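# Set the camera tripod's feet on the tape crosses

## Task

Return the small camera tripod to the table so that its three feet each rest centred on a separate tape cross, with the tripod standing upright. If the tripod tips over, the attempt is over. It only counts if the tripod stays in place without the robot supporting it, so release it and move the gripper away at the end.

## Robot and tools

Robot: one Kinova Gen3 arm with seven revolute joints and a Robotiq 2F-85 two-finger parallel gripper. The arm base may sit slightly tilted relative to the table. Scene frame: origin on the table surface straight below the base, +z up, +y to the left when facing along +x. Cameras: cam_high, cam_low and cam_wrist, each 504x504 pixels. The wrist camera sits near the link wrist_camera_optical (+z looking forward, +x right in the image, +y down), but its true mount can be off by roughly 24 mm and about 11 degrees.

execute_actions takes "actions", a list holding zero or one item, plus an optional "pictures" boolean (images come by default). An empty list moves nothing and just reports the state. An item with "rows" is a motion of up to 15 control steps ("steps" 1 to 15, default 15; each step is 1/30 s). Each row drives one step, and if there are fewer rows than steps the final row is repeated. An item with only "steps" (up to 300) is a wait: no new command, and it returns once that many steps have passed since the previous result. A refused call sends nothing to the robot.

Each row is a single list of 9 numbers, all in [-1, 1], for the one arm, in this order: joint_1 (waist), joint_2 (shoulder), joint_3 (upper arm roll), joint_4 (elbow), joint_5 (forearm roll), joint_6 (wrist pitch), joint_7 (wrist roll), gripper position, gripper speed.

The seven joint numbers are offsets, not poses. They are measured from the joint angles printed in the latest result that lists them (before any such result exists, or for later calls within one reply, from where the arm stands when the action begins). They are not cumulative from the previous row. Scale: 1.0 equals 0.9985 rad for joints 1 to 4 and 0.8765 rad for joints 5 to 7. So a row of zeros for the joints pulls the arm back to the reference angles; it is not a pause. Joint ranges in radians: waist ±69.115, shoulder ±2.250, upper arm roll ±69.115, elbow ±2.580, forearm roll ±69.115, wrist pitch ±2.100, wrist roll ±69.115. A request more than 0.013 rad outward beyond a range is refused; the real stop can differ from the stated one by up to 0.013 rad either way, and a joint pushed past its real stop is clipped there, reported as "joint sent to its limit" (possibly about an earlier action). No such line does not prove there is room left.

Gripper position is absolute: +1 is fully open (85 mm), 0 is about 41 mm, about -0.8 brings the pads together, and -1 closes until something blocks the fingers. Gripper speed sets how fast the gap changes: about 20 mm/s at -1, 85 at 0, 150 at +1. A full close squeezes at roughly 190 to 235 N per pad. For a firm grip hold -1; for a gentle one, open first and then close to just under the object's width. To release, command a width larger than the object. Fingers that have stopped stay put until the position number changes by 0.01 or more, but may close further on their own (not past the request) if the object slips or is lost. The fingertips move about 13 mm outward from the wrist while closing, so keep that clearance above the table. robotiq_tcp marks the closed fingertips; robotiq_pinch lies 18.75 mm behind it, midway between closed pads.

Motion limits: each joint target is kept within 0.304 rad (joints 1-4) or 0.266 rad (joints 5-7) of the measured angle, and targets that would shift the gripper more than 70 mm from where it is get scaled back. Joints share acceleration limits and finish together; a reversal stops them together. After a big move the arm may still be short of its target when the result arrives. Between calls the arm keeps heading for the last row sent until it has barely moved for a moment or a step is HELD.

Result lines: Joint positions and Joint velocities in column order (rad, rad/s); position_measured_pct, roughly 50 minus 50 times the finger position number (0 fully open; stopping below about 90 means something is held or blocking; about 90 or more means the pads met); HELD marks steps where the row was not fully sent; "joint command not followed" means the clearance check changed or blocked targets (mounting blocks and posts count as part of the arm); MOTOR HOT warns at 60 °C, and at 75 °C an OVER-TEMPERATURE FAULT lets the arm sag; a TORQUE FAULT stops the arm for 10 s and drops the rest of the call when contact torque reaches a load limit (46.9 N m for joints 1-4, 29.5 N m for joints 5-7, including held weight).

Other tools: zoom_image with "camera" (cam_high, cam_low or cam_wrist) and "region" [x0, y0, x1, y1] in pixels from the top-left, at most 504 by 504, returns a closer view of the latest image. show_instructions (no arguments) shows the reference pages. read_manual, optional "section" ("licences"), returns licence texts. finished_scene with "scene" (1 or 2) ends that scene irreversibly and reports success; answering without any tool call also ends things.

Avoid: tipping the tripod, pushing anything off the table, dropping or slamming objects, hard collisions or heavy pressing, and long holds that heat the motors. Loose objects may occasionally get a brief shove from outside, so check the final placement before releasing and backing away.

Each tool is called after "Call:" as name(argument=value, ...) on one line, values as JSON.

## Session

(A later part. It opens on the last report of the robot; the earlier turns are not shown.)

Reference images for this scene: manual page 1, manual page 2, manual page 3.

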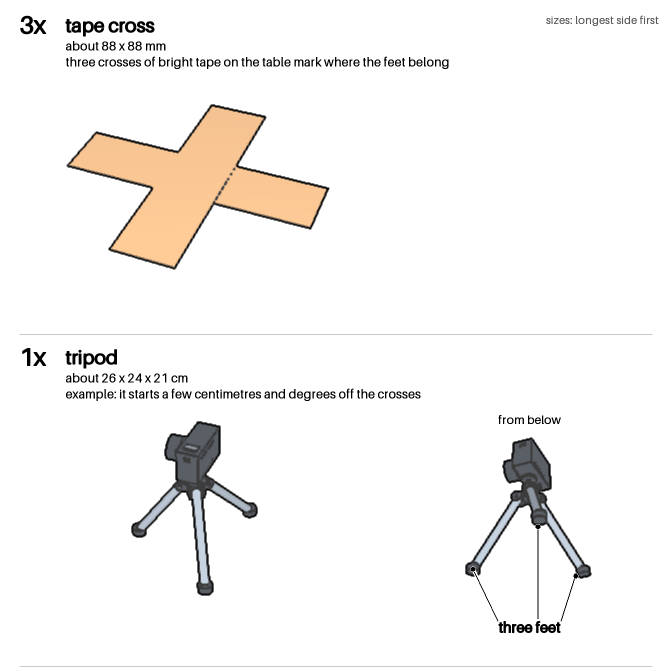

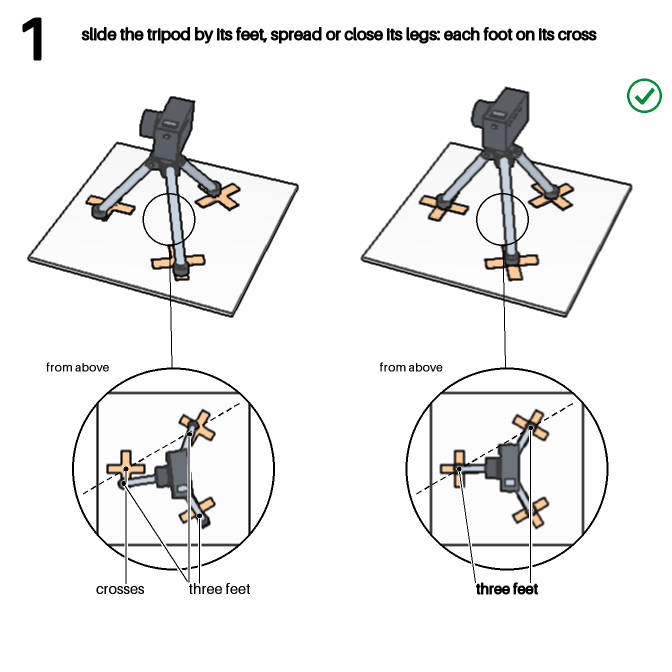

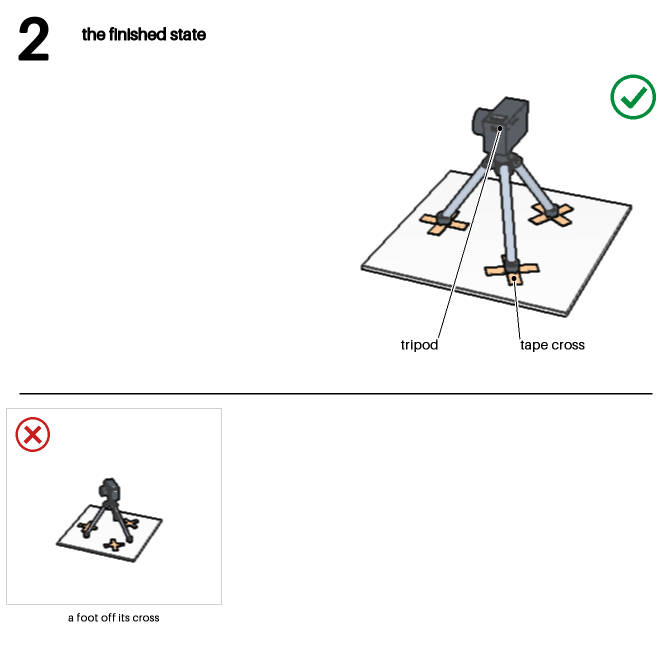

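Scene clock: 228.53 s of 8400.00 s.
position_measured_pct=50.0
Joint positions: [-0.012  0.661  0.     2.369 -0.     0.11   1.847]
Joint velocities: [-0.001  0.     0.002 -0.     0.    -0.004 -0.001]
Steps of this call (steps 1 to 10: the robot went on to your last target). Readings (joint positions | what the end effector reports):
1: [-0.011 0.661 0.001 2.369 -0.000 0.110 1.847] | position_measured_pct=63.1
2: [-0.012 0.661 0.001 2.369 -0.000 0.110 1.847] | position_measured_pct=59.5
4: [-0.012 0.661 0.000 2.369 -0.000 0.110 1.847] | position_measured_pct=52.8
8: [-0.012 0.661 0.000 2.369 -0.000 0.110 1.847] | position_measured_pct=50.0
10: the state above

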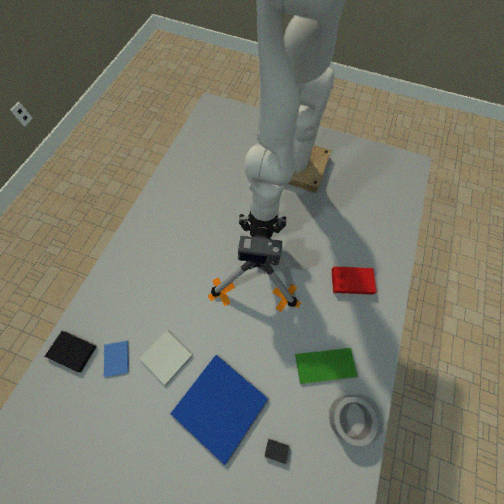

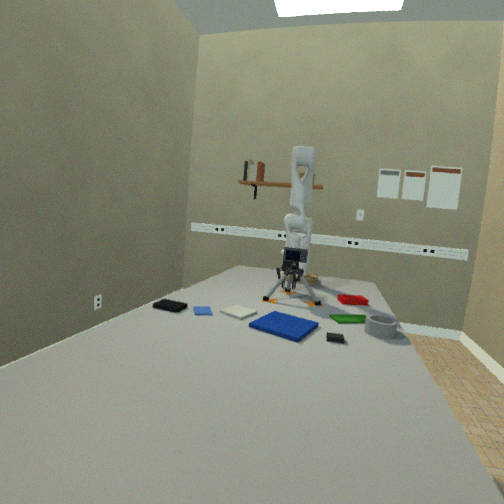

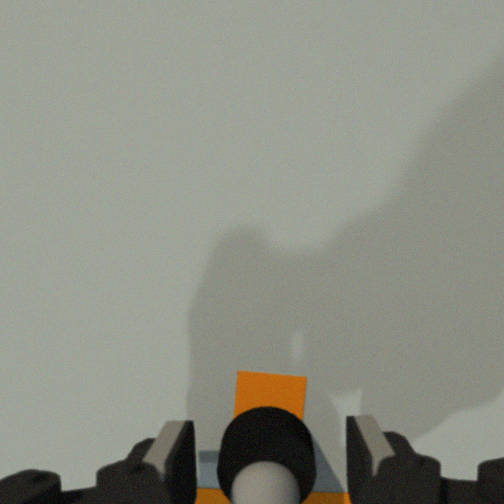

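Call:
execute_actions(actions=[{"rows": [[0.0012,0,0,0,0,0,-0.03,0.0,0.3],[0.0025,0,0,0,0,0,-0.06,0.0,0.3],[0.0037,0,0,0,0,0,-0.093,0.0,0.3],[0.0037,0,0,0,0,0,-0.093,0.0,0.3],[0.0037,0,0,0,0,0,-0.093,0.0,0.3],[0.0037,0,0,0,0,0,-0.093,0.0,0.3],[0.0037,0,0,0,0,0,-0.093,-0.37,0.3]], "steps": 15}], pictures=false)

Call:
execute_actions(actions=[{"rows": [[0,0,0,0,0,0,0,-0.37,0.3],[0,0,0,0,0,0,0,-0.37,0.3],[0,0,0,0,0,0,0,-0.37,0.3],[0,-0.0017,0,0,0,0.002,0,-0.37,0.3],[0,-0.0034,0,-0.0002,0,0.004,0,-0.37,0.3],[0,-0.0051,0,-0.0003,0,0.0062,0,-0.37,0.3]], "steps": 10}])

Scene clock: 237.00 s of 8400.00 s.
position_measured_pct=66.7
Joint positions: [-0.009  0.661  0.     2.369 -0.     0.11   1.766]
Joint velocities: [ 0.    -0.003  0.     0.    -0.    -0.001 -0.   ]
Steps of this call (steps 1 to 15: the robot went on to your last target; steps 16 to 90: nothing new was sent; then 4.97 s passed at rest; steps 91 to 105: all 15 steps of this action). Readings (joint positions | what the end effector reports):
91: [-0.012 0.661 0.000 2.369 -0.000 0.110 1.846] | position_measured_pct=50.0
92: [-0.012 0.661 0.000 2.369 -0.000 0.110 1.838] | position_measured_pct=50.0
94: [-0.010 0.661 0.000 2.369 -0.000 0.110 1.800] | position_measured_pct=50.0
98: [-0.009 0.661 0.000 2.369 -0.000 0.110 1.766] | position_measured_pct=50.4
105: the state above

Scene clock: 237.33 s of 8400.00 s.
position_measured_pct=67.1
Joint positions: [-0.009  0.656  0.     2.369 -0.     0.116  1.766]
Joint velocities: [ 0.001 -0.     0.002  0.001  0.     0.003  0.   ]
Steps of this call (steps 1 to 10: all 10 steps of this action). Readings (joint positions | what the end effector reports):
1: [-0.009 0.660 0.000 2.370 -0.000 0.110 1.766] | position_measured_pct=67.1
2: [-0.009 0.660 0.000 2.370 -0.000 0.110 1.766] | position_measured_pct=67.1
4: [-0.009 0.660 0.000 2.370 -0.000 0.111 1.766] | position_measured_pct=67.1
8: [-0.009 0.656 0.000 2.369 -0.000 0.115 1.766] | position_measured_pct=67.1
10: the state above

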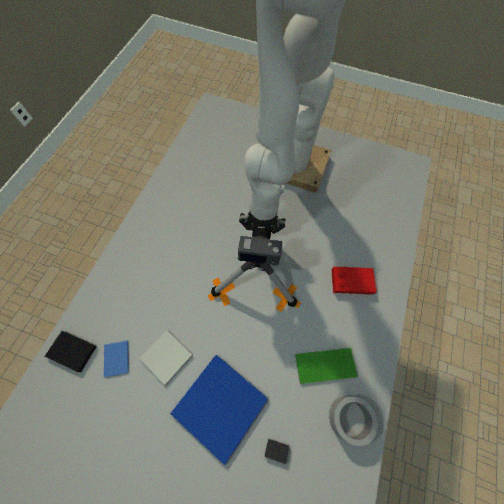

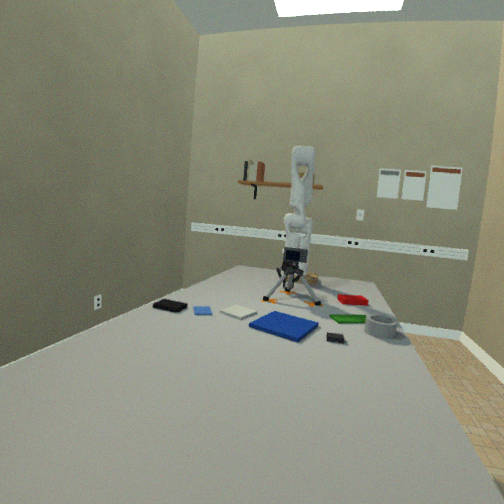

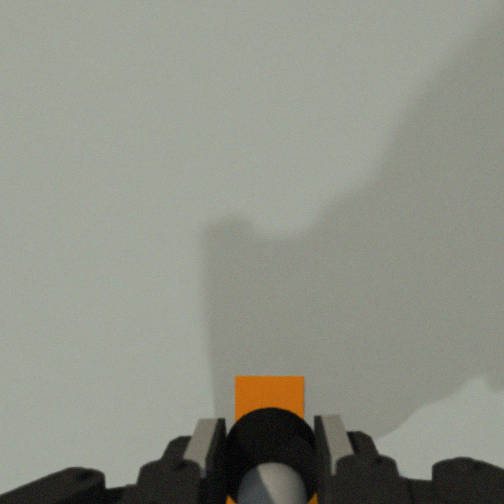

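Call:
execute_actions(actions=[{"rows": [[-0.0005,0.0003,0,-0.0026,0,0.0026,-0.0006,-0.37,0.3],[-0.0011,0.0007,0,-0.0052,0,0.0051,-0.0012,-0.37,0.3],[-0.0016,0.001,0,-0.0078,0,0.0077,-0.0018,-0.37,0.3],[-0.0021,0.0014,0,-0.0104,0,0.0103,-0.0024,-0.37,0.3],[-0.0027,0.0017,0,-0.013,0,0.0128,-0.003,-0.37,0.3],[-0.0032,0.0021,0,-0.0156,0,0.0154,-0.0037,-0.37,0.3],[-0.0037,0.0024,0,-0.0182,0,0.018,-0.0043,-0.37,0.3],[-0.0043,0.0028,0,-0.0208,0,0.0205,-0.0049,-0.37,0.3],[-0.0048,0.0031,0,-0.0234,0,0.0231,-0.0055,-0.37,0.3],[-0.0053,0.0035,0,-0.026,0,0.0257,-0.0061,-0.37,0.3],[-0.0059,0.0038,0,-0.0286,0,0.0282,-0.0067,-0.37,0.3],[-0.0064,0.0042,0,-0.0312,0,0.0308,-0.0073,-0.37,0.3]], "steps": 15}])

Call:
zoom_image(camera="cam_high", region=[180, 190, 340, 350])

Scene clock: 244.00 s of 8400.00 s.
position_measured_pct=67.1
Joint positions: [-0.014  0.662  0.001  2.34  -0.     0.144  1.759]
Joint velocities: [-0.002  0.001 -0.    -0.007 -0.     0.009 -0.002]
Steps of this call (steps 1 to 15: the robot went on to your last target; steps 16 to 90: nothing new was sent; then 3.17 s passed at rest; steps 91 to 105: all 15 steps of this action). Readings (joint positions | what the end effector reports):
91: [-0.009 0.657 0.000 2.369 -0.000 0.116 1.766] | position_measured_pct=67.1
92: [-0.009 0.657 0.000 2.368 -0.000 0.118 1.765] | position_measured_pct=67.1
94: [-0.010 0.658 0.001 2.364 -0.000 0.122 1.764] | position_measured_pct=67.1
98: [-0.012 0.660 0.001 2.355 -0.000 0.131 1.762] | position_measured_pct=67.1
105: the state above

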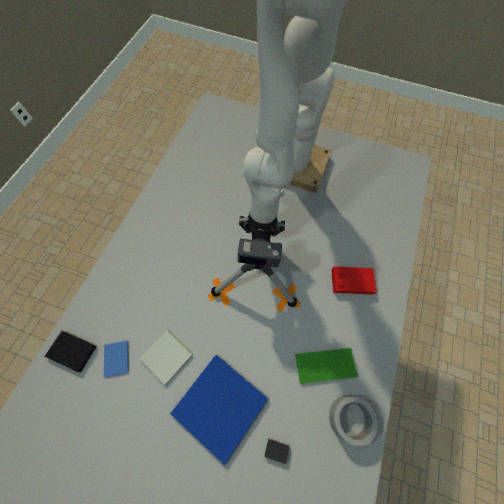

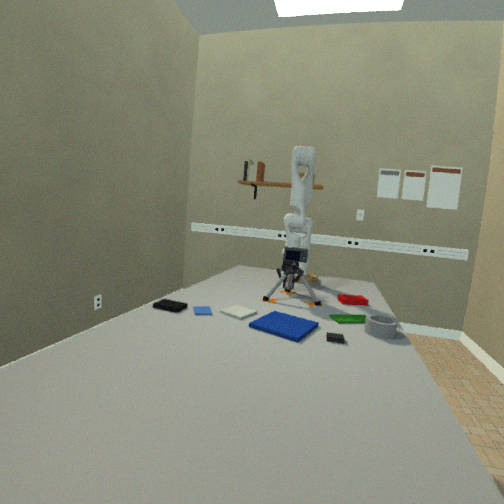

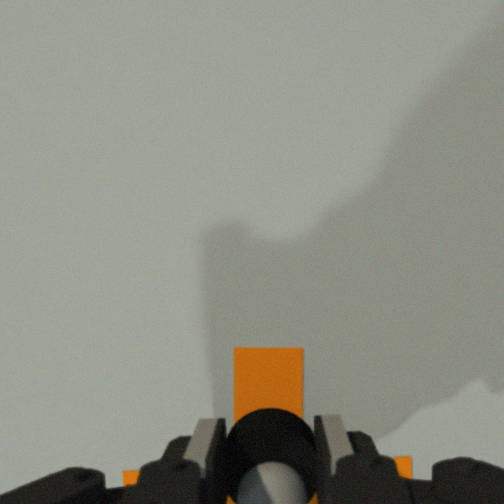

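Region (180, 190, 340, 350) of cam_high's 504x504 image, scaled by 3.150, with more detail than that image has.

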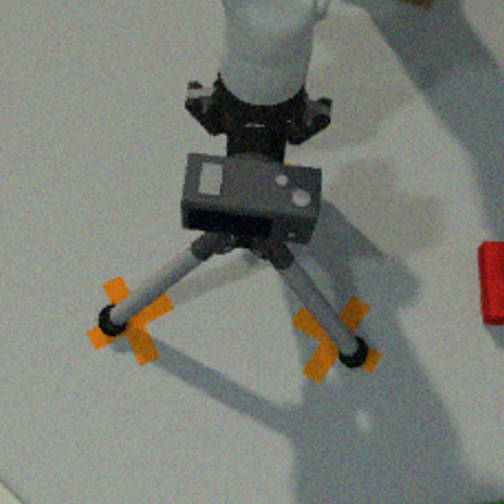

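Call:
execute_actions(actions=[{"rows": [[-0.0019,-0.0013,-0.001,-0.0053,0,0.002,-0.0005,-0.37,0.3],[-0.0023,-0.0009,-0.001,-0.0083,0,0.0049,-0.001,-0.37,0.3],[-0.0028,-0.0004,-0.001,-0.0114,0,0.0079,-0.0015,-0.37,0.3],[-0.0033,0,-0.001,-0.0145,0,0.0108,-0.002,-0.37,0.3],[-0.0038,0.0005,-0.001,-0.0175,0,0.0138,-0.0025,-0.37,0.3],[-0.0042,0.001,-0.001,-0.0206,0,0.0168,-0.003,-0.37,0.3],[-0.0047,0.0014,-0.001,-0.0237,0,0.0197,-0.0035,-0.37,0.3],[-0.0052,0.0019,-0.001,-0.0267,0,0.0227,-0.0039,-0.37,0.3],[-0.0057,0.0023,-0.001,-0.0298,0,0.0256,-0.0044,-0.37,0.3],[-0.0061,0.0028,-0.001,-0.0329,0,0.0286,-0.0049,-0.37,0.3],[-0.0066,0.0033,-0.001,-0.0359,0,0.0316,-0.0054,-0.37,0.3],[-0.0071,0.0037,-0.001,-0.039,0,0.0345,-0.0059,-0.37,0.3],[-0.0076,0.0042,-0.001,-0.0421,0,0.0375,-0.0064,-0.37,0.3],[-0.008,0.0046,-0.001,-0.0451,0,0.0404,-0.0069,-0.37,0.3],[-0.0085,0.0051,-0.001,-0.0482,0,0.0434,-0.0074,-0.37,0.3]], "steps": 15}], pictures=false)

Call:
execute_actions(actions=[{"steps": 6}])

Call:
zoom_image(camera="cam_high", region=[180, 190, 340, 350])

Scene clock: 254.47 s of 8400.00 s.
position_measured_pct=67.1
Joint positions: [-0.022  0.667 -0.     2.299 -0.     0.179  1.754]
Joint velocities: [-0.014  0.013 -0.    -0.091  0.     0.078 -0.013]
Steps of this call (steps 1 to 15: the robot went on to your last target; steps 16 to 90: nothing new was sent; then 6.97 s passed at rest; steps 91 to 105: all 15 steps of this action). Readings (joint positions | what the end effector reports):
91: [-0.015 0.662 0.001 2.339 -0.000 0.144 1.759] | position_measured_pct=67.1
92: [-0.016 0.662 0.000 2.338 -0.000 0.146 1.759] | position_measured_pct=67.1
94: [-0.017 0.662 0.000 2.332 -0.000 0.150 1.758] | position_measured_pct=67.1
98: [-0.018 0.664 -0.000 2.320 -0.000 0.160 1.757] | position_measured_pct=67.1
105: the state above

Scene clock: 254.67 s of 8400.00 s.
position_measured_pct=67.1
Joint positions: [-0.023  0.668 -0.     2.294 -0.     0.183  1.753]
Joint velocities: [-0.     0.001  0.    -0.001 -0.     0.001 -0.   ]
Steps of this call (steps 1 to 6: the robot went on to your last target). Readings (joint positions | what the end effector reports):
1: [-0.022 0.667 -0.000 2.296 -0.000 0.181 1.753] | position_measured_pct=67.1
2: [-0.022 0.667 -0.000 2.295 -0.000 0.182 1.753] | position_measured_pct=67.1
4: [-0.023 0.668 -0.000 2.294 -0.000 0.183 1.753] | position_measured_pct=67.1
6: the state above

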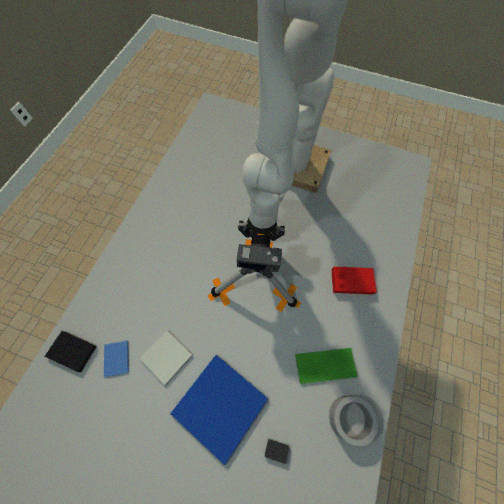

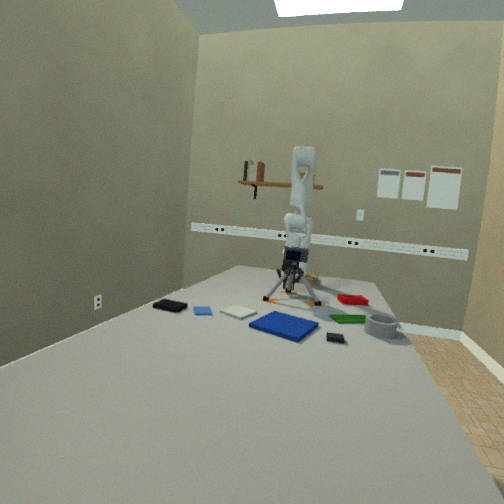

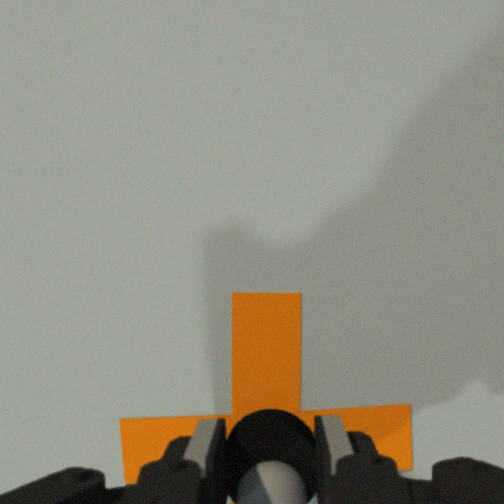

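Region (180, 190, 340, 350) of cam_high's 504x504 image, scaled by 3.150, with more detail than that image has.

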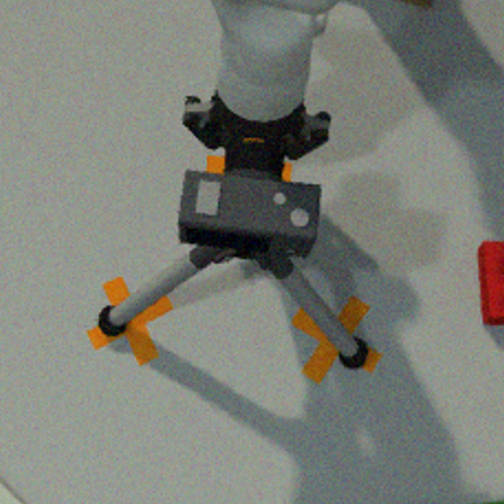

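Call:
execute_actions(actions=[{"rows": [[0,0.0013,0,0,0,-0.0015,0,-0.37,0.3],[0,0.0027,0,0,0,-0.003,0,-0.37,0.3],[0,0.004,0,0,0,-0.0046,0,-0.37,0.3],[0,0.004,0,0,0,-0.0046,0,-0.37,0.3],[0,0.004,0,0,0,-0.0046,0,0.6,0.6]], "steps": 15}], pictures=false)

Call:
execute_actions(actions=[{"rows": [[0,-0.018,0,-0.004,0,0.025,0,0.6,0.6],[0,-0.036,0,-0.008,0,0.05,0,0.6,0.6],[0,-0.054,0,-0.012,0,0.075,0,0.6,0.6],[0,-0.072,0,-0.016,0,0.099,0,0.6,0.6],[0,-0.09,0,-0.02,0,0.124,0,0.6,0.6],[0,-0.108,0,-0.024,0,0.149,0,0.6,0.6],[0,-0.126,0,-0.028,0,0.174,0,0.6,0.6],[0,-0.144,0,-0.032,0,0.199,0,0.6,0.6],[0,-0.162,0,-0.036,0,0.224,0,0.6,0.6],[0,-0.18,0,-0.04,0,0.249,0,0.6,0.6],[0,-0.198,0,-0.044,0,0.273,0,0.6,0.6],[0,-0.216,0,-0.048,0,0.298,0,0.6,0.6],[0,-0.234,0,-0.052,0,0.323,0,0.6,0.6],[0,-0.252,0,-0.056,0,0.348,0,0.6,0.6],[0,-0.27,0,-0.06,0,0.373,0,0.6,0.6]], "steps": 15}], pictures=false)

Call:
execute_actions(actions=[{"steps": 8}])

Scene clock: 291.60 s of 8400.00 s.
position_measured_pct=31.3
Joint positions: [-0.023  0.672 -0.     2.294 -0.     0.179  1.753]
Joint velocities: [-0.    -0.    -0.001 -0.    -0.    -0.001 -0.   ]
Steps of this call (steps 1 to 15: the robot went on to your last target; steps 16 to 90: nothing new was sent; then 33.43 s passed at rest; steps 91 to 105: all 15 steps of this action). Readings (joint positions | what the end effector reports):
91: [-0.023 0.668 -0.000 2.294 -0.000 0.183 1.753] | position_measured_pct=67.1
92: [-0.023 0.670 -0.000 2.294 -0.000 0.182 1.753] | position_measured_pct=67.1
94: [-0.023 0.672 -0.000 2.294 -0.000 0.180 1.753] | position_measured_pct=67.1
98: [-0.023 0.672 -0.000 2.294 -0.000 0.179 1.753] | position_measured_pct=60.7
105: the state above

Scene clock: 292.10 s of 8400.00 s.
position_measured_pct=19.8
Joint positions: [-0.023  0.454 -0.     2.245 -0.     0.442  1.753]
Joint velocities: [-0.001 -0.533  0.001 -0.12  -0.     0.65   0.001]
Steps of this call (steps 1 to 15: all 15 steps of this action). Readings (joint positions | what the end effector reports):
1: [-0.023 0.671 -0.000 2.294 -0.000 0.179 1.753] | position_measured_pct=27.0
2: [-0.023 0.664 -0.000 2.293 -0.000 0.185 1.753] | position_measured_pct=23.8
4: [-0.023 0.638 -0.000 2.287 -0.000 0.213 1.753] | position_measured_pct=21.0
8: [-0.023 0.576 -0.000 2.273 -0.000 0.292 1.753] | position_measured_pct=20.2
15: the state above

Scene clock: 292.37 s of 8400.00 s.
position_measured_pct=19.8
Joint positions: [-0.023  0.405 -0.     2.234 -0.     0.506  1.753]
Joint velocities: [-0.    -0.026  0.    -0.002 -0.     0.001 -0.   ]
Steps of this call (steps 1 to 8: the robot went on to your last target). Readings (joint positions | what the end effector reports):
1: [-0.023 0.437 -0.000 2.241 -0.000 0.463 1.753] | position_measured_pct=19.8
2: [-0.023 0.423 -0.000 2.238 -0.000 0.482 1.753] | position_measured_pct=19.8
4: [-0.023 0.409 -0.000 2.234 -0.000 0.502 1.753] | position_measured_pct=19.8
8: the state above

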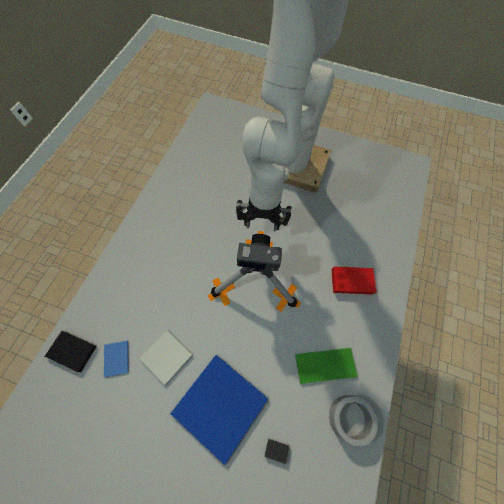

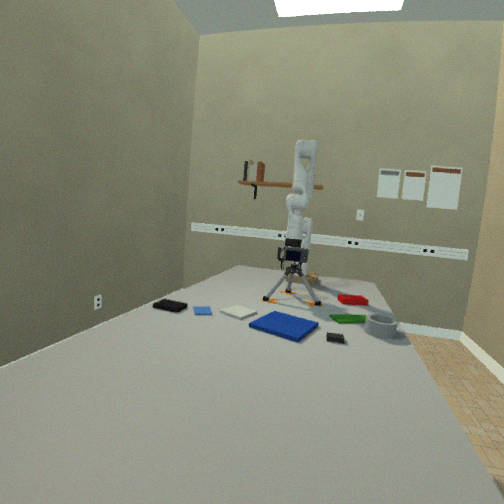

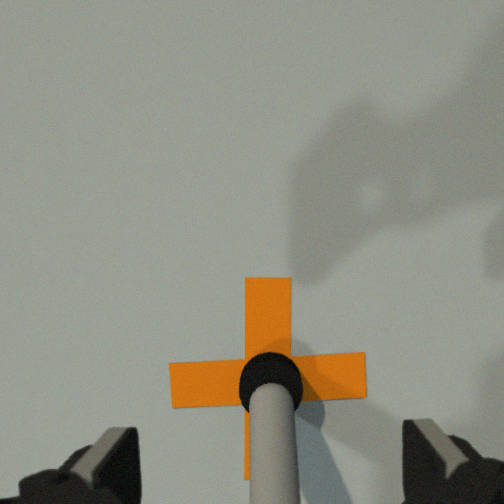

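Call:
execute_actions(actions=[{"rows": [[-0.398,-0.003,0,0,0,0,-1.0,0.6,0.6]], "steps": 15}], pictures=false)

Call:
execute_actions(actions=[{"steps": 14}], pictures=false)

Call:
execute_actions(actions=[{"rows": [[0,0.258,0,-0.549,0,0.33,-1.0,0.6,0.6]], "steps": 15}], pictures=false)

Call:
execute_actions(actions=[{"steps": 16}], pictures=false)

Scene clock: 299.53 s of 8400.00 s.
position_measured_pct=19.8
Joint positions: [-0.361  0.402 -0.001  2.234 -0.     0.506  1.346]
Joint velocities: [-0.37  -0.001  0.006  0.002  0.002  0.001 -1.214]
Steps of this call (steps 1 to 30: the robot went on to your last target; steps 31 to 90: nothing new was sent; then 3.67 s passed at rest; steps 91 to 105: all 15 steps of this action). Readings (joint positions | what the end effector reports):
91: [-0.024 0.402 -0.000 2.234 -0.000 0.506 1.753] | position_measured_pct=19.8
92: [-0.031 0.402 0.001 2.234 0.000 0.506 1.749] | position_measured_pct=19.8
94: [-0.060 0.402 0.001 2.234 0.000 0.506 1.727] | position_measured_pct=19.8
98: [-0.182 0.402 0.001 2.234 0.000 0.506 1.624] | position_measured_pct=19.8
105: the state above

Scene clock: 300.00 s of 8400.00 s.
position_measured_pct=19.8
Joint positions: [-0.419  0.402 -0.     2.234 -0.     0.506  0.877]
Joint velocities: [-0.01  -0.     0.002  0.     0.001  0.001 -0.022]
Steps of this call (steps 1 to 14: the robot went on to your last target). Readings (joint positions | what the end effector reports):
1: [-0.372 0.402 -0.001 2.234 -0.000 0.506 1.305] | position_measured_pct=19.8
2: [-0.381 0.402 -0.001 2.234 -0.000 0.506 1.265] | position_measured_pct=19.8
4: [-0.395 0.402 -0.001 2.234 -0.000 0.506 1.183] | position_measured_pct=19.8
8: [-0.410 0.402 -0.000 2.234 -0.000 0.506 1.021] | position_measured_pct=19.8
14: the state above

Scene clock: 300.50 s of 8400.00 s.
position_measured_pct=19.8
Joint positions: [-0.419  0.622 -0.     1.829 -0.     0.754  0.501]
Joint velocities: [ 0.     0.218 -0.    -0.897 -0.     0.235 -1.202]
Steps of this call (steps 1 to 15: all 15 steps of this action). Readings (joint positions | what the end effector reports):
1: [-0.419 0.403 -0.000 2.233 -0.000 0.506 0.876] | position_measured_pct=19.8
2: [-0.419 0.408 -0.000 2.228 -0.000 0.510 0.872] | position_measured_pct=19.8
4: [-0.419 0.433 -0.000 2.203 -0.000 0.533 0.850] | position_measured_pct=19.8
8: [-0.419 0.529 -0.000 2.084 -0.000 0.635 0.746] | position_measured_pct=19.8
15: the state above

Scene clock: 301.03 s of 8400.00 s.
position_measured_pct=19.8
Joint positions: [-0.419  0.659 -0.     1.686 -0.     0.795  0.   ]
Joint velocities: [ 0.     0.005 -0.    -0.002  0.     0.003 -0.001]
Steps of this call (steps 1 to 16: the robot went on to your last target). Readings (joint positions | what the end effector reports):
1: [-0.419 0.629 -0.000 1.801 -0.000 0.762 0.460] | position_measured_pct=19.8
2: [-0.419 0.635 -0.000 1.778 -0.000 0.768 0.420] | position_measured_pct=19.8
4: [-0.419 0.643 -0.000 1.744 -0.000 0.778 0.338] | position_measured_pct=19.8
8: [-0.419 0.652 -0.000 1.708 -0.000 0.788 0.176] | position_measured_pct=19.8
16: the state above

Call:
execute_actions(actions=[{"rows": [[0,0.001,0,0,0,0,-0.727,0.6,0.6],[0,0.001,0,0,0,0,-0.727,0.6,0.6],[0,0.001,0,0,0,0,-0.727,0.6,0.6],[0,0.001,0,0,0,0,-0.727,0.6,0.6],[0,0.001,0,0,0,0,-0.727,0.6,0.6],[0,0.001,0,0,0,0,-0.727,0.6,0.6],[0,0.001,0,0,0,0,-0.727,0.6,0.6],[0,0.001,0,0,0,0,-0.727,0.6,0.6],[0,0.001,0,0,0,0,-0.727,0.6,0.6],[0,0.001,0,0,0,0,-0.727,0.6,0.6],[0.092,0.001,0,0,0,0,-0.727,0.6,0.6]], "steps": 15}], pictures=false)

Call:
execute_actions(actions=[{"steps": 14}])

Scene clock: 305.93 s of 8400.00 s.
position_measured_pct=19.8
Joint positions: [-0.381  0.66  -0.003  1.686 -0.001  0.795 -0.5  ]
Joint velocities: [ 0.506  0.001  0.006 -0.001  0.004 -0.002 -1.217]
Steps of this call (steps 1 to 15: the robot went on to your last target; steps 16 to 90: nothing new was sent; then 1.40 s passed at rest; steps 91 to 105: all 15 steps of this action). Readings (joint positions | what the end effector reports):
91: [-0.419 0.659 -0.000 1.686 -0.000 0.795 -0.001] | position_measured_pct=19.8
92: [-0.419 0.660 -0.000 1.686 -0.000 0.795 -0.009] | position_measured_pct=19.8
94: [-0.419 0.660 -0.000 1.686 -0.000 0.795 -0.057] | position_measured_pct=19.8
98: [-0.419 0.660 -0.000 1.686 -0.000 0.795 -0.216] | position_measured_pct=19.8
105: the state above

Scene clock: 306.40 s of 8400.00 s.
position_measured_pct=19.8
Joint positions: [-0.327  0.66  -0.     1.686 -0.     0.795 -0.637]
Joint velocities: [ 0.004  0.     0.    -0.    -0.     0.001  0.   ]
Steps of this call (steps 1 to 14: the robot went on to your last target). Readings (joint positions | what the end effector reports):
1: [-0.364 0.660 -0.002 1.686 -0.001 0.795 -0.541] | position_measured_pct=19.8
2: [-0.349 0.660 -0.001 1.686 0.000 0.795 -0.579] | position_measured_pct=19.8
4: [-0.333 0.660 0.002 1.686 0.001 0.795 -0.627] | position_measured_pct=19.8
8: [-0.329 0.660 -0.000 1.686 -0.000 0.795 -0.637] | position_measured_pct=19.8
14: the state above

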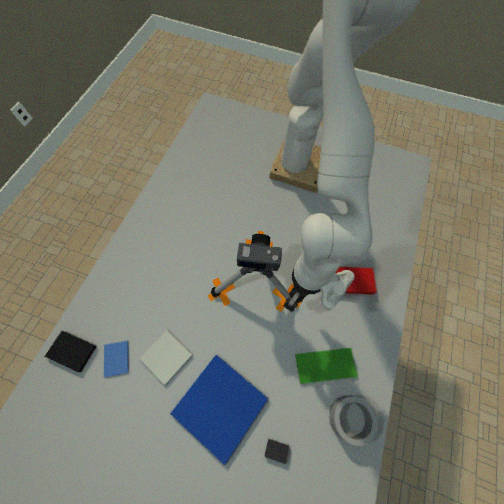

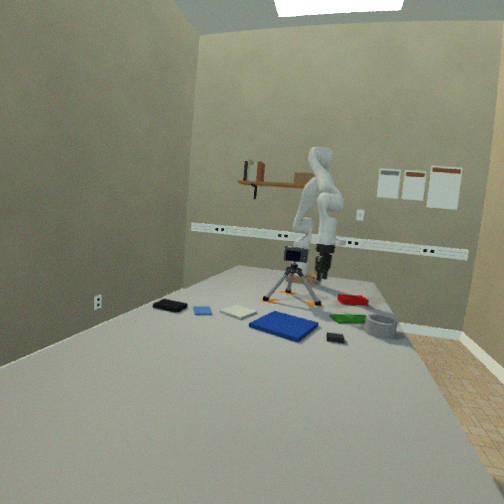

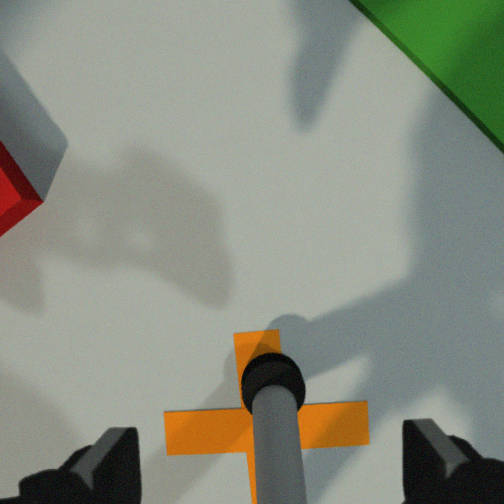

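Call:
execute_actions(actions=[{"rows": [[0.001,0.012,0,0.003,0,-0.017,0.018,0.6,0.6],[0.002,0.024,0,0.006,0,-0.034,0.036,0.6,0.6],[0.0029,0.036,0,0.009,0,-0.051,0.054,0.6,0.6],[0.0029,0.048,0,0.012,0,-0.068,0.072,0.6,0.6],[0.0029,0.059,0,0.015,0,-0.085,0.072,0.6,0.6],[0.0029,0.071,0,0.018,0,-0.102,0.072,0.6,0.6],[0.0029,0.083,0,0.021,0,-0.119,0.072,0.6,0.6],[0.0029,0.095,0,0.024,0,-0.136,0.072,0.6,0.6],[0.0029,0.107,0,0.027,0,-0.152,0.072,0.6,0.6],[0.0029,0.119,0,0.03,0,-0.169,0.072,0.6,0.6],[0.0029,0.131,0,0.033,0,-0.186,0.072,0.6,0.6],[0.0029,0.143,0,0.036,0,-0.203,0.072,0.6,0.6],[0.0029,0.155,0,0.039,0,-0.22,0.072,0.6,0.6],[0.0029,0.166,0,0.042,0,-0.237,0.072,0.6,0.6],[0.0029,0.1783,0,0.0454,0,-0.2541,0.072,0.6,0.6]], "steps": 15}], pictures=false)

Call:
execute_actions(actions=[{"steps": 10}])

Scene clock: 327.10 s of 8400.00 s.
position_measured_pct=19.8
Joint positions: [-0.324  0.81  -0.     1.723 -0.     0.608 -0.574]
Joint velocities: [ 0.001  0.35   0.     0.092 -0.    -0.448  0.   ]
Steps of this call (steps 1 to 30: the robot went on to your last target; steps 31 to 90: nothing new was sent; then 17.20 s passed at rest; steps 91 to 105: all 15 steps of this action). Readings (joint positions | what the end effector reports):
91: [-0.327 0.661 -0.000 1.686 -0.000 0.794 -0.636] | position_measured_pct=19.8
92: [-0.327 0.666 -0.000 1.687 -0.000 0.789 -0.631] | position_measured_pct=19.8
94: [-0.325 0.685 -0.000 1.691 -0.000 0.767 -0.607] | position_measured_pct=19.8
98: [-0.325 0.728 -0.000 1.703 -0.000 0.711 -0.575] | position_measured_pct=19.8
105: the state above

Scene clock: 327.43 s of 8400.00 s.
position_measured_pct=19.8
Joint positions: [-0.324  0.837 -0.     1.731 -0.     0.572 -0.574]
Joint velocities: [-0.     0.006 -0.001 -0.     0.    -0.001 -0.   ]
Steps of this call (steps 1 to 10: the robot went on to your last target). Readings (joint positions | what the end effector reports):
1: [-0.324 0.821 -0.000 1.727 -0.000 0.593 -0.574] | position_measured_pct=19.8
2: [-0.324 0.829 -0.000 1.729 -0.000 0.582 -0.574] | position_measured_pct=19.8
4: [-0.324 0.835 -0.000 1.732 -0.000 0.573 -0.574] | position_measured_pct=19.8
8: [-0.324 0.837 -0.000 1.731 -0.000 0.572 -0.574] | position_measured_pct=19.8
10: the state above

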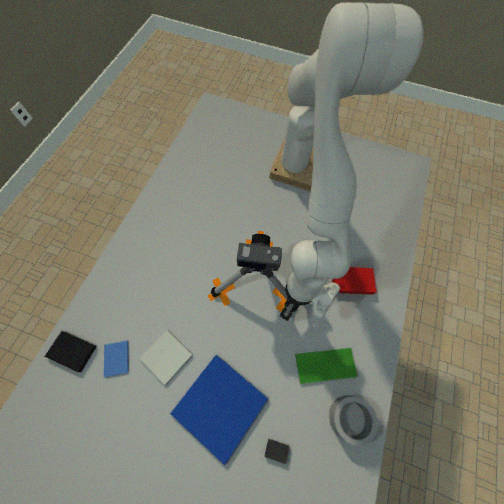

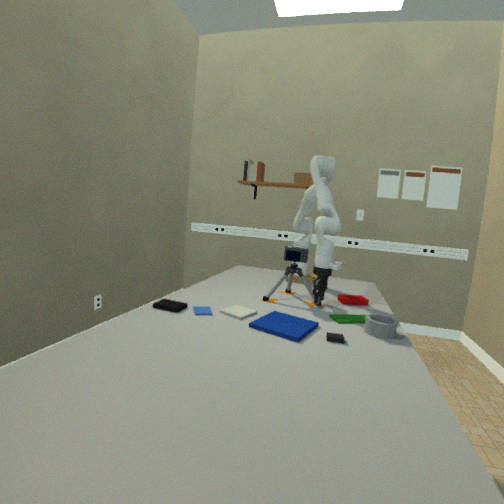

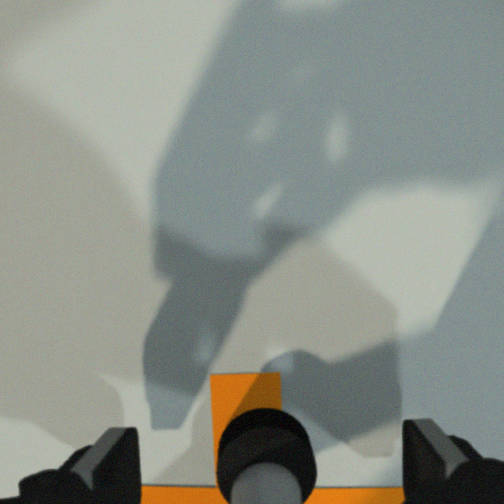

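Call:
execute_actions(actions=[{"rows": [[-0.0007,-0.0002,0,0.002,0,-0.0014,-0.0008,0.6,0.3],[-0.0013,-0.0003,0,0.0038,0,-0.0028,-0.0015,0.6,0.3],[-0.0013,-0.0003,0,0.0038,0,-0.0028,-0.0015,-0.37,0.3]], "steps": 15}], pictures=false)

Call:
execute_actions(actions=[{"rows": [[0,0,0,0,0,0,0,-0.37,0.3],[0,0,0,0,0,0,0,-0.37,0.3],[0,0,0,0,0,0,0,-0.37,0.3],[0,0,0,0,0,0,0,-0.37,0.3],[0,0,0,0,0,0,0,-0.37,0.3],[0,0,0,0,0,0,0,-0.37,0.3],[0,0,0,0,0,0,0,-0.37,0.3],[0,-0.001,0,0,0,0.0012,0,-0.37,0.3],[0,-0.002,0,-0.0001,0,0.0025,0,-0.37,0.3],[0,-0.003,0,-0.0002,0,0.0037,0,-0.37,0.3]], "steps": 14}])

Scene clock: 338.03 s of 8400.00 s.
position_measured_pct=57.5
Joint positions: [-0.326  0.837 -0.     1.735 -0.     0.57  -0.575]
Joint velocities: [-0.    -0.     0.001  0.     0.    -0.001 -0.001]
Steps of this call (steps 1 to 30: the robot went on to your last target; steps 31 to 90: nothing new was sent; then 7.10 s passed at rest; steps 91 to 105: all 15 steps of this action). Readings (joint positions | what the end effector reports):
91: [-0.325 0.838 -0.000 1.731 -0.000 0.572 -0.574] | position_measured_pct=19.8
92: [-0.325 0.837 -0.000 1.733 -0.000 0.571 -0.574] | position_measured_pct=19.8
94: [-0.326 0.837 -0.000 1.735 -0.000 0.570 -0.575] | position_measured_pct=20.6
98: [-0.326 0.837 -0.000 1.735 -0.000 0.570 -0.575] | position_measured_pct=32.1
105: the state above

Scene clock: 338.50 s of 8400.00 s.
position_measured_pct=67.1
Joint positions: [-0.326  0.835 -0.     1.735 -0.     0.572 -0.575]
Joint velocities: [-0.     0.001 -0.    -0.     0.     0.003 -0.001]
Steps of this call (steps 1 to 14: all 14 steps of this action). Readings (joint positions | what the end effector reports):
1: [-0.326 0.837 -0.000 1.735 -0.000 0.570 -0.575] | position_measured_pct=61.5
2: [-0.326 0.837 -0.000 1.735 -0.000 0.570 -0.575] | position_measured_pct=64.7
4: [-0.326 0.837 -0.000 1.735 -0.000 0.570 -0.575] | position_measured_pct=66.7
8: [-0.326 0.836 -0.000 1.735 -0.000 0.570 -0.575] | position_measured_pct=67.1
14: the state above

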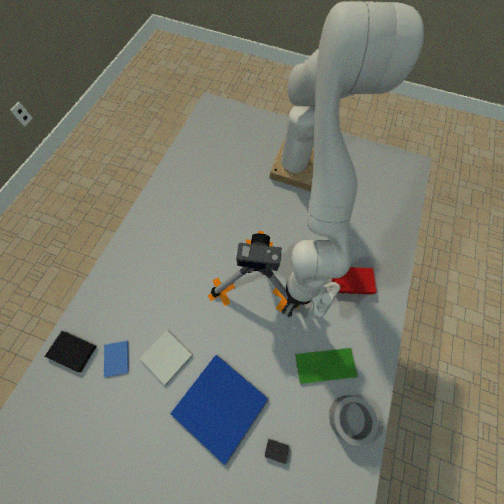

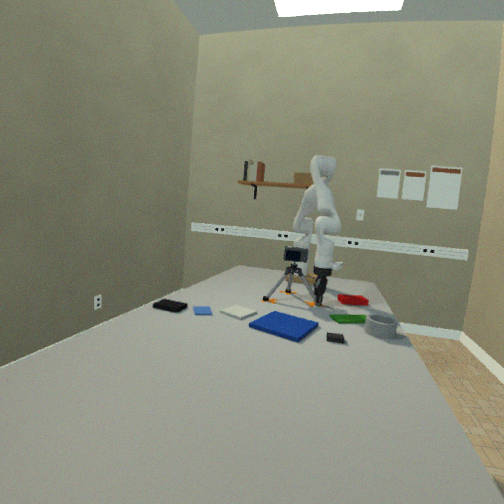

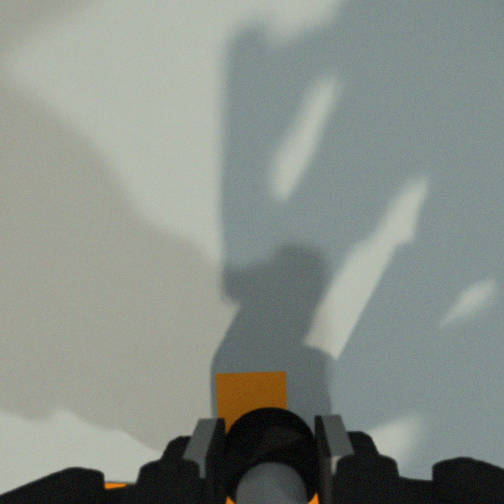

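Call:
execute_actions(actions=[{"rows": [[-0.0005,-0.0015,0,0.0014,0,0.0002,0.0011,-0.37,0.3],[-0.001,-0.002,0,0.0029,0,-0.0008,0.0023,-0.37,0.3],[-0.0015,-0.0025,0,0.0043,0,-0.0019,0.0034,-0.37,0.3],[-0.002,-0.003,0,0.0057,0,-0.0029,0.0046,-0.37,0.3],[-0.0025,-0.0035,0,0.0072,0,-0.004,0.0057,-0.37,0.3],[-0.003,-0.004,0,0.0086,0,-0.0051,0.0068,-0.37,0.3],[-0.0035,-0.0045,0,0.01,0,-0.0061,0.008,-0.37,0.3],[-0.004,-0.005,0,0.0114,0,-0.0072,0.0091,-0.37,0.3],[-0.0045,-0.0055,0,0.0129,0,-0.0082,0.0103,-0.37,0.3],[-0.005,-0.006,0,0.0143,0,-0.0093,0.0114,-0.37,0.3]], "steps": 15}])

Scene clock: 346.03 s of 8400.00 s.
position_measured_pct=67.1
Joint positions: [-0.33   0.83  -0.     1.748 -0.     0.564 -0.565]
Joint velocities: [-0.001 -0.001  0.     0.001  0.     0.     0.   ]
Steps of this call (steps 1 to 15: the robot went on to your last target; steps 16 to 90: nothing new was sent; then 4.03 s passed at rest; steps 91 to 105: all 15 steps of this action). Readings (joint positions | what the end effector reports):
91: [-0.326 0.835 -0.000 1.735 -0.000 0.572 -0.575] | position_measured_pct=67.1
92: [-0.326 0.834 -0.000 1.736 -0.000 0.572 -0.574] | position_measured_pct=67.1
94: [-0.327 0.833 -0.000 1.738 -0.000 0.571 -0.573] | position_measured_pct=67.1
98: [-0.329 0.831 -0.000 1.744 -0.000 0.567 -0.569] | position_measured_pct=67.1
105: the state above

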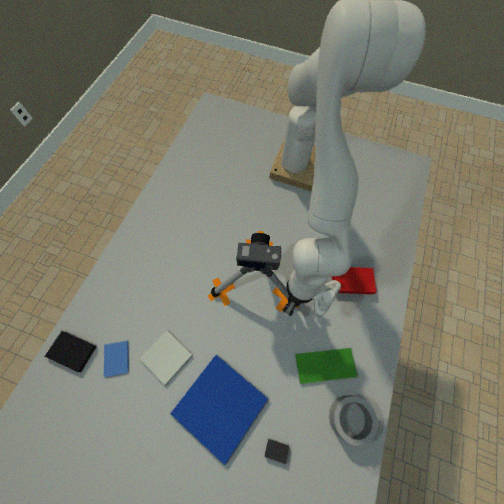

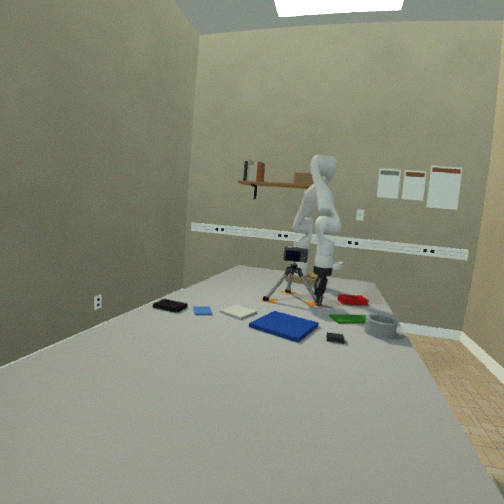

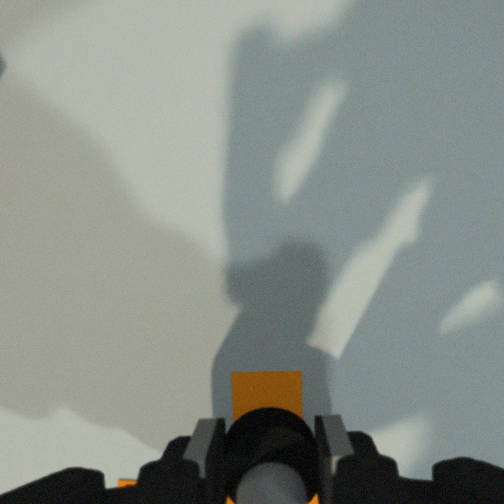

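Call:
execute_actions(actions=[{"rows": [[0.0015,-0.0016,0,0.0017,0,-0.0013,0.0018,-0.37,0.3],[0.0031,-0.0022,0,0.0035,0,-0.0026,0.0035,-0.37,0.3],[0.0046,-0.0028,0,0.0052,0,-0.0039,0.0053,-0.37,0.3],[0.0062,-0.0035,0,0.007,0,-0.0052,0.0071,-0.37,0.3],[0.0077,-0.0041,0,0.0087,0,-0.0065,0.0088,-0.37,0.3],[0.0093,-0.0047,0,0.0105,0,-0.0078,0.0106,-0.37,0.3],[0.0108,-0.0053,0,0.0122,0,-0.0091,0.0124,-0.37,0.3],[0.0124,-0.0059,0,0.014,0,-0.0103,0.0141,-0.37,0.3],[0.0139,-0.0065,0,0.0157,0,-0.0116,0.0159,-0.37,0.3],[0.0155,-0.0071,0,0.0175,0,-0.0129,0.0177,-0.37,0.3],[0.017,-0.0077,0,0.0192,0,-0.0142,0.0194,-0.37,0.3],[0.0186,-0.0084,0,0.021,0,-0.0155,0.0212,-0.37,0.3],[0.0201,-0.009,0,0.0227,0,-0.0168,0.023,-0.37,0.3],[0.0217,-0.0096,0,0.0245,0,-0.0181,0.0247,-0.37,0.3],[0.0232,-0.0102,0,0.0262,0,-0.0194,0.0265,-0.37,0.3]], "steps": 15}], pictures=false)

Call:
execute_actions(actions=[{"steps": 6}])

Scene clock: 357.13 s of 8400.00 s.
position_measured_pct=67.1
Joint positions: [-0.311  0.821 -0.001  1.771 -0.001  0.548 -0.544]
Joint velocities: [ 0.045 -0.018  0.001  0.051  0.001 -0.033  0.046]
Steps of this call (steps 1 to 15: the robot went on to your last target; steps 16 to 90: nothing new was sent; then 7.60 s passed at rest; steps 91 to 105: all 15 steps of this action). Readings (joint positions | what the end effector reports):
91: [-0.330 0.829 -0.000 1.749 -0.000 0.563 -0.565] | position_measured_pct=67.1
92: [-0.329 0.829 -0.001 1.750 -0.000 0.562 -0.564] | position_measured_pct=67.1
94: [-0.327 0.827 -0.001 1.752 -0.001 0.560 -0.561] | position_measured_pct=67.1
98: [-0.321 0.825 -0.001 1.759 -0.001 0.556 -0.555] | position_measured_pct=67.1
105: the state above

Scene clock: 357.33 s of 8400.00 s.
position_measured_pct=67.1
Joint positions: [-0.309  0.82  -0.001  1.774 -0.001  0.546 -0.542]
Joint velocities: [ 0.002 -0.001 -0.001  0.001 -0.    -0.     0.   ]
Steps of this call (steps 1 to 6: the robot went on to your last target). Readings (joint positions | what the end effector reports):
1: [-0.309 0.820 -0.001 1.773 -0.001 0.547 -0.543] | position_measured_pct=67.1
2: [-0.309 0.820 -0.001 1.774 -0.000 0.547 -0.542] | position_measured_pct=67.1
4: [-0.309 0.820 -0.001 1.774 -0.001 0.546 -0.542] | position_measured_pct=67.1
6: the state above

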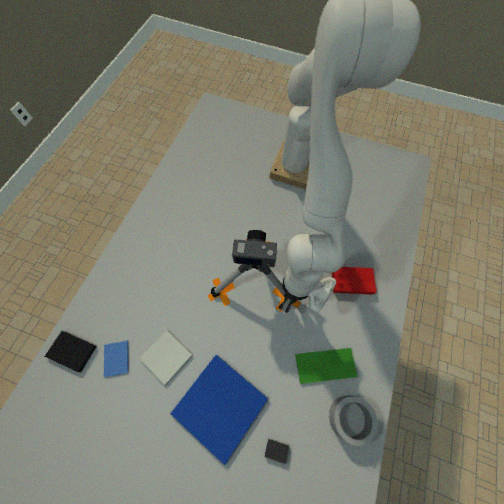

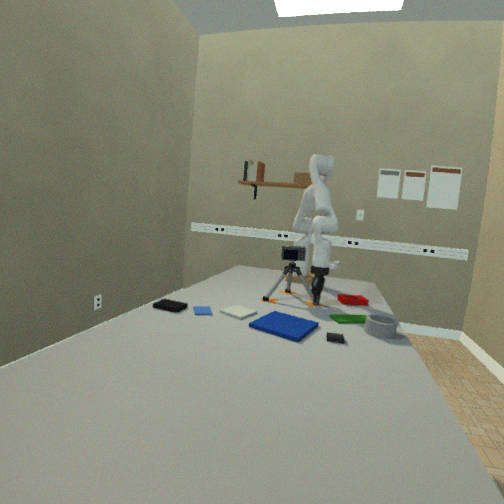

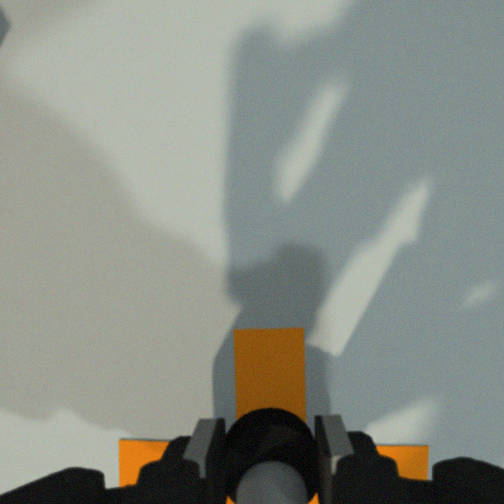

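Call:
execute_actions(actions=[])

Scene clock: 371.93 s of 8400.00 s.
position_measured_pct=67.1
Joint positions: [-0.308  0.82  -0.001  1.774 -0.001  0.546 -0.542]
Joint velocities: [ 0.  0. -0.  0. -0.  0. -0.]
Steps of this call (steps 1 to 15: the robot went on to your last target; steps 16 to 90: nothing new was sent; then 11.60 s passed at rest). Readings (joint positions | what the end effector reports):
1: [-0.308 0.820 -0.001 1.774 -0.001 0.546 -0.542] | position_measured_pct=67.1
2: [-0.308 0.820 -0.001 1.774 -0.001 0.546 -0.542] | position_measured_pct=67.1
4: [-0.308 0.820 -0.001 1.774 -0.001 0.546 -0.542] | position_measured_pct=67.1
8: [-0.308 0.820 -0.001 1.774 -0.001 0.546 -0.542] | position_measured_pct=67.1
90: the state above
The arm was judged still, so your last target was given up. Only a new action makes it travel on or press farther. Fingers that are still opening or closing keep moving.

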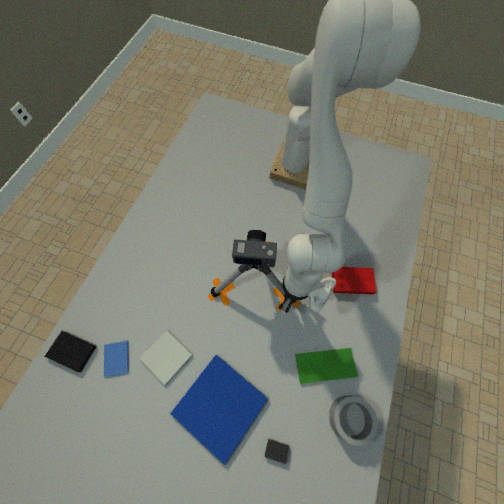

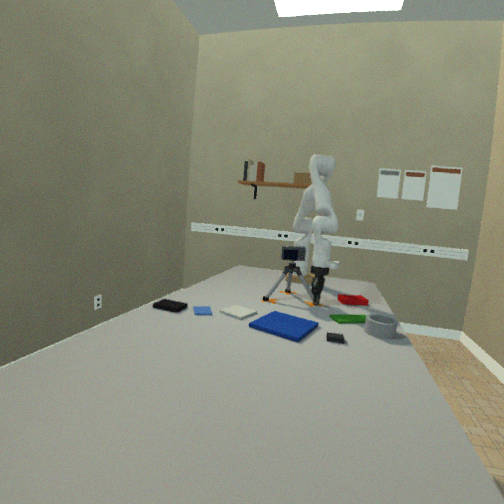

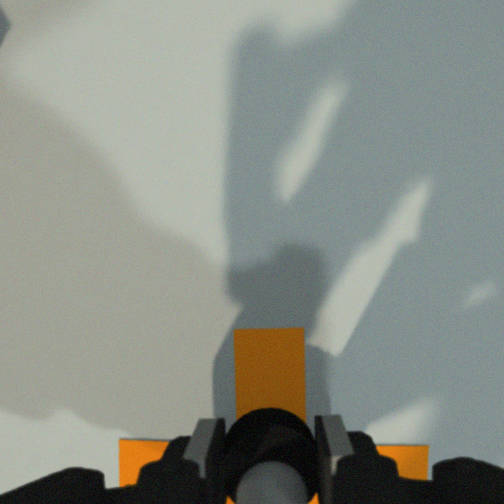

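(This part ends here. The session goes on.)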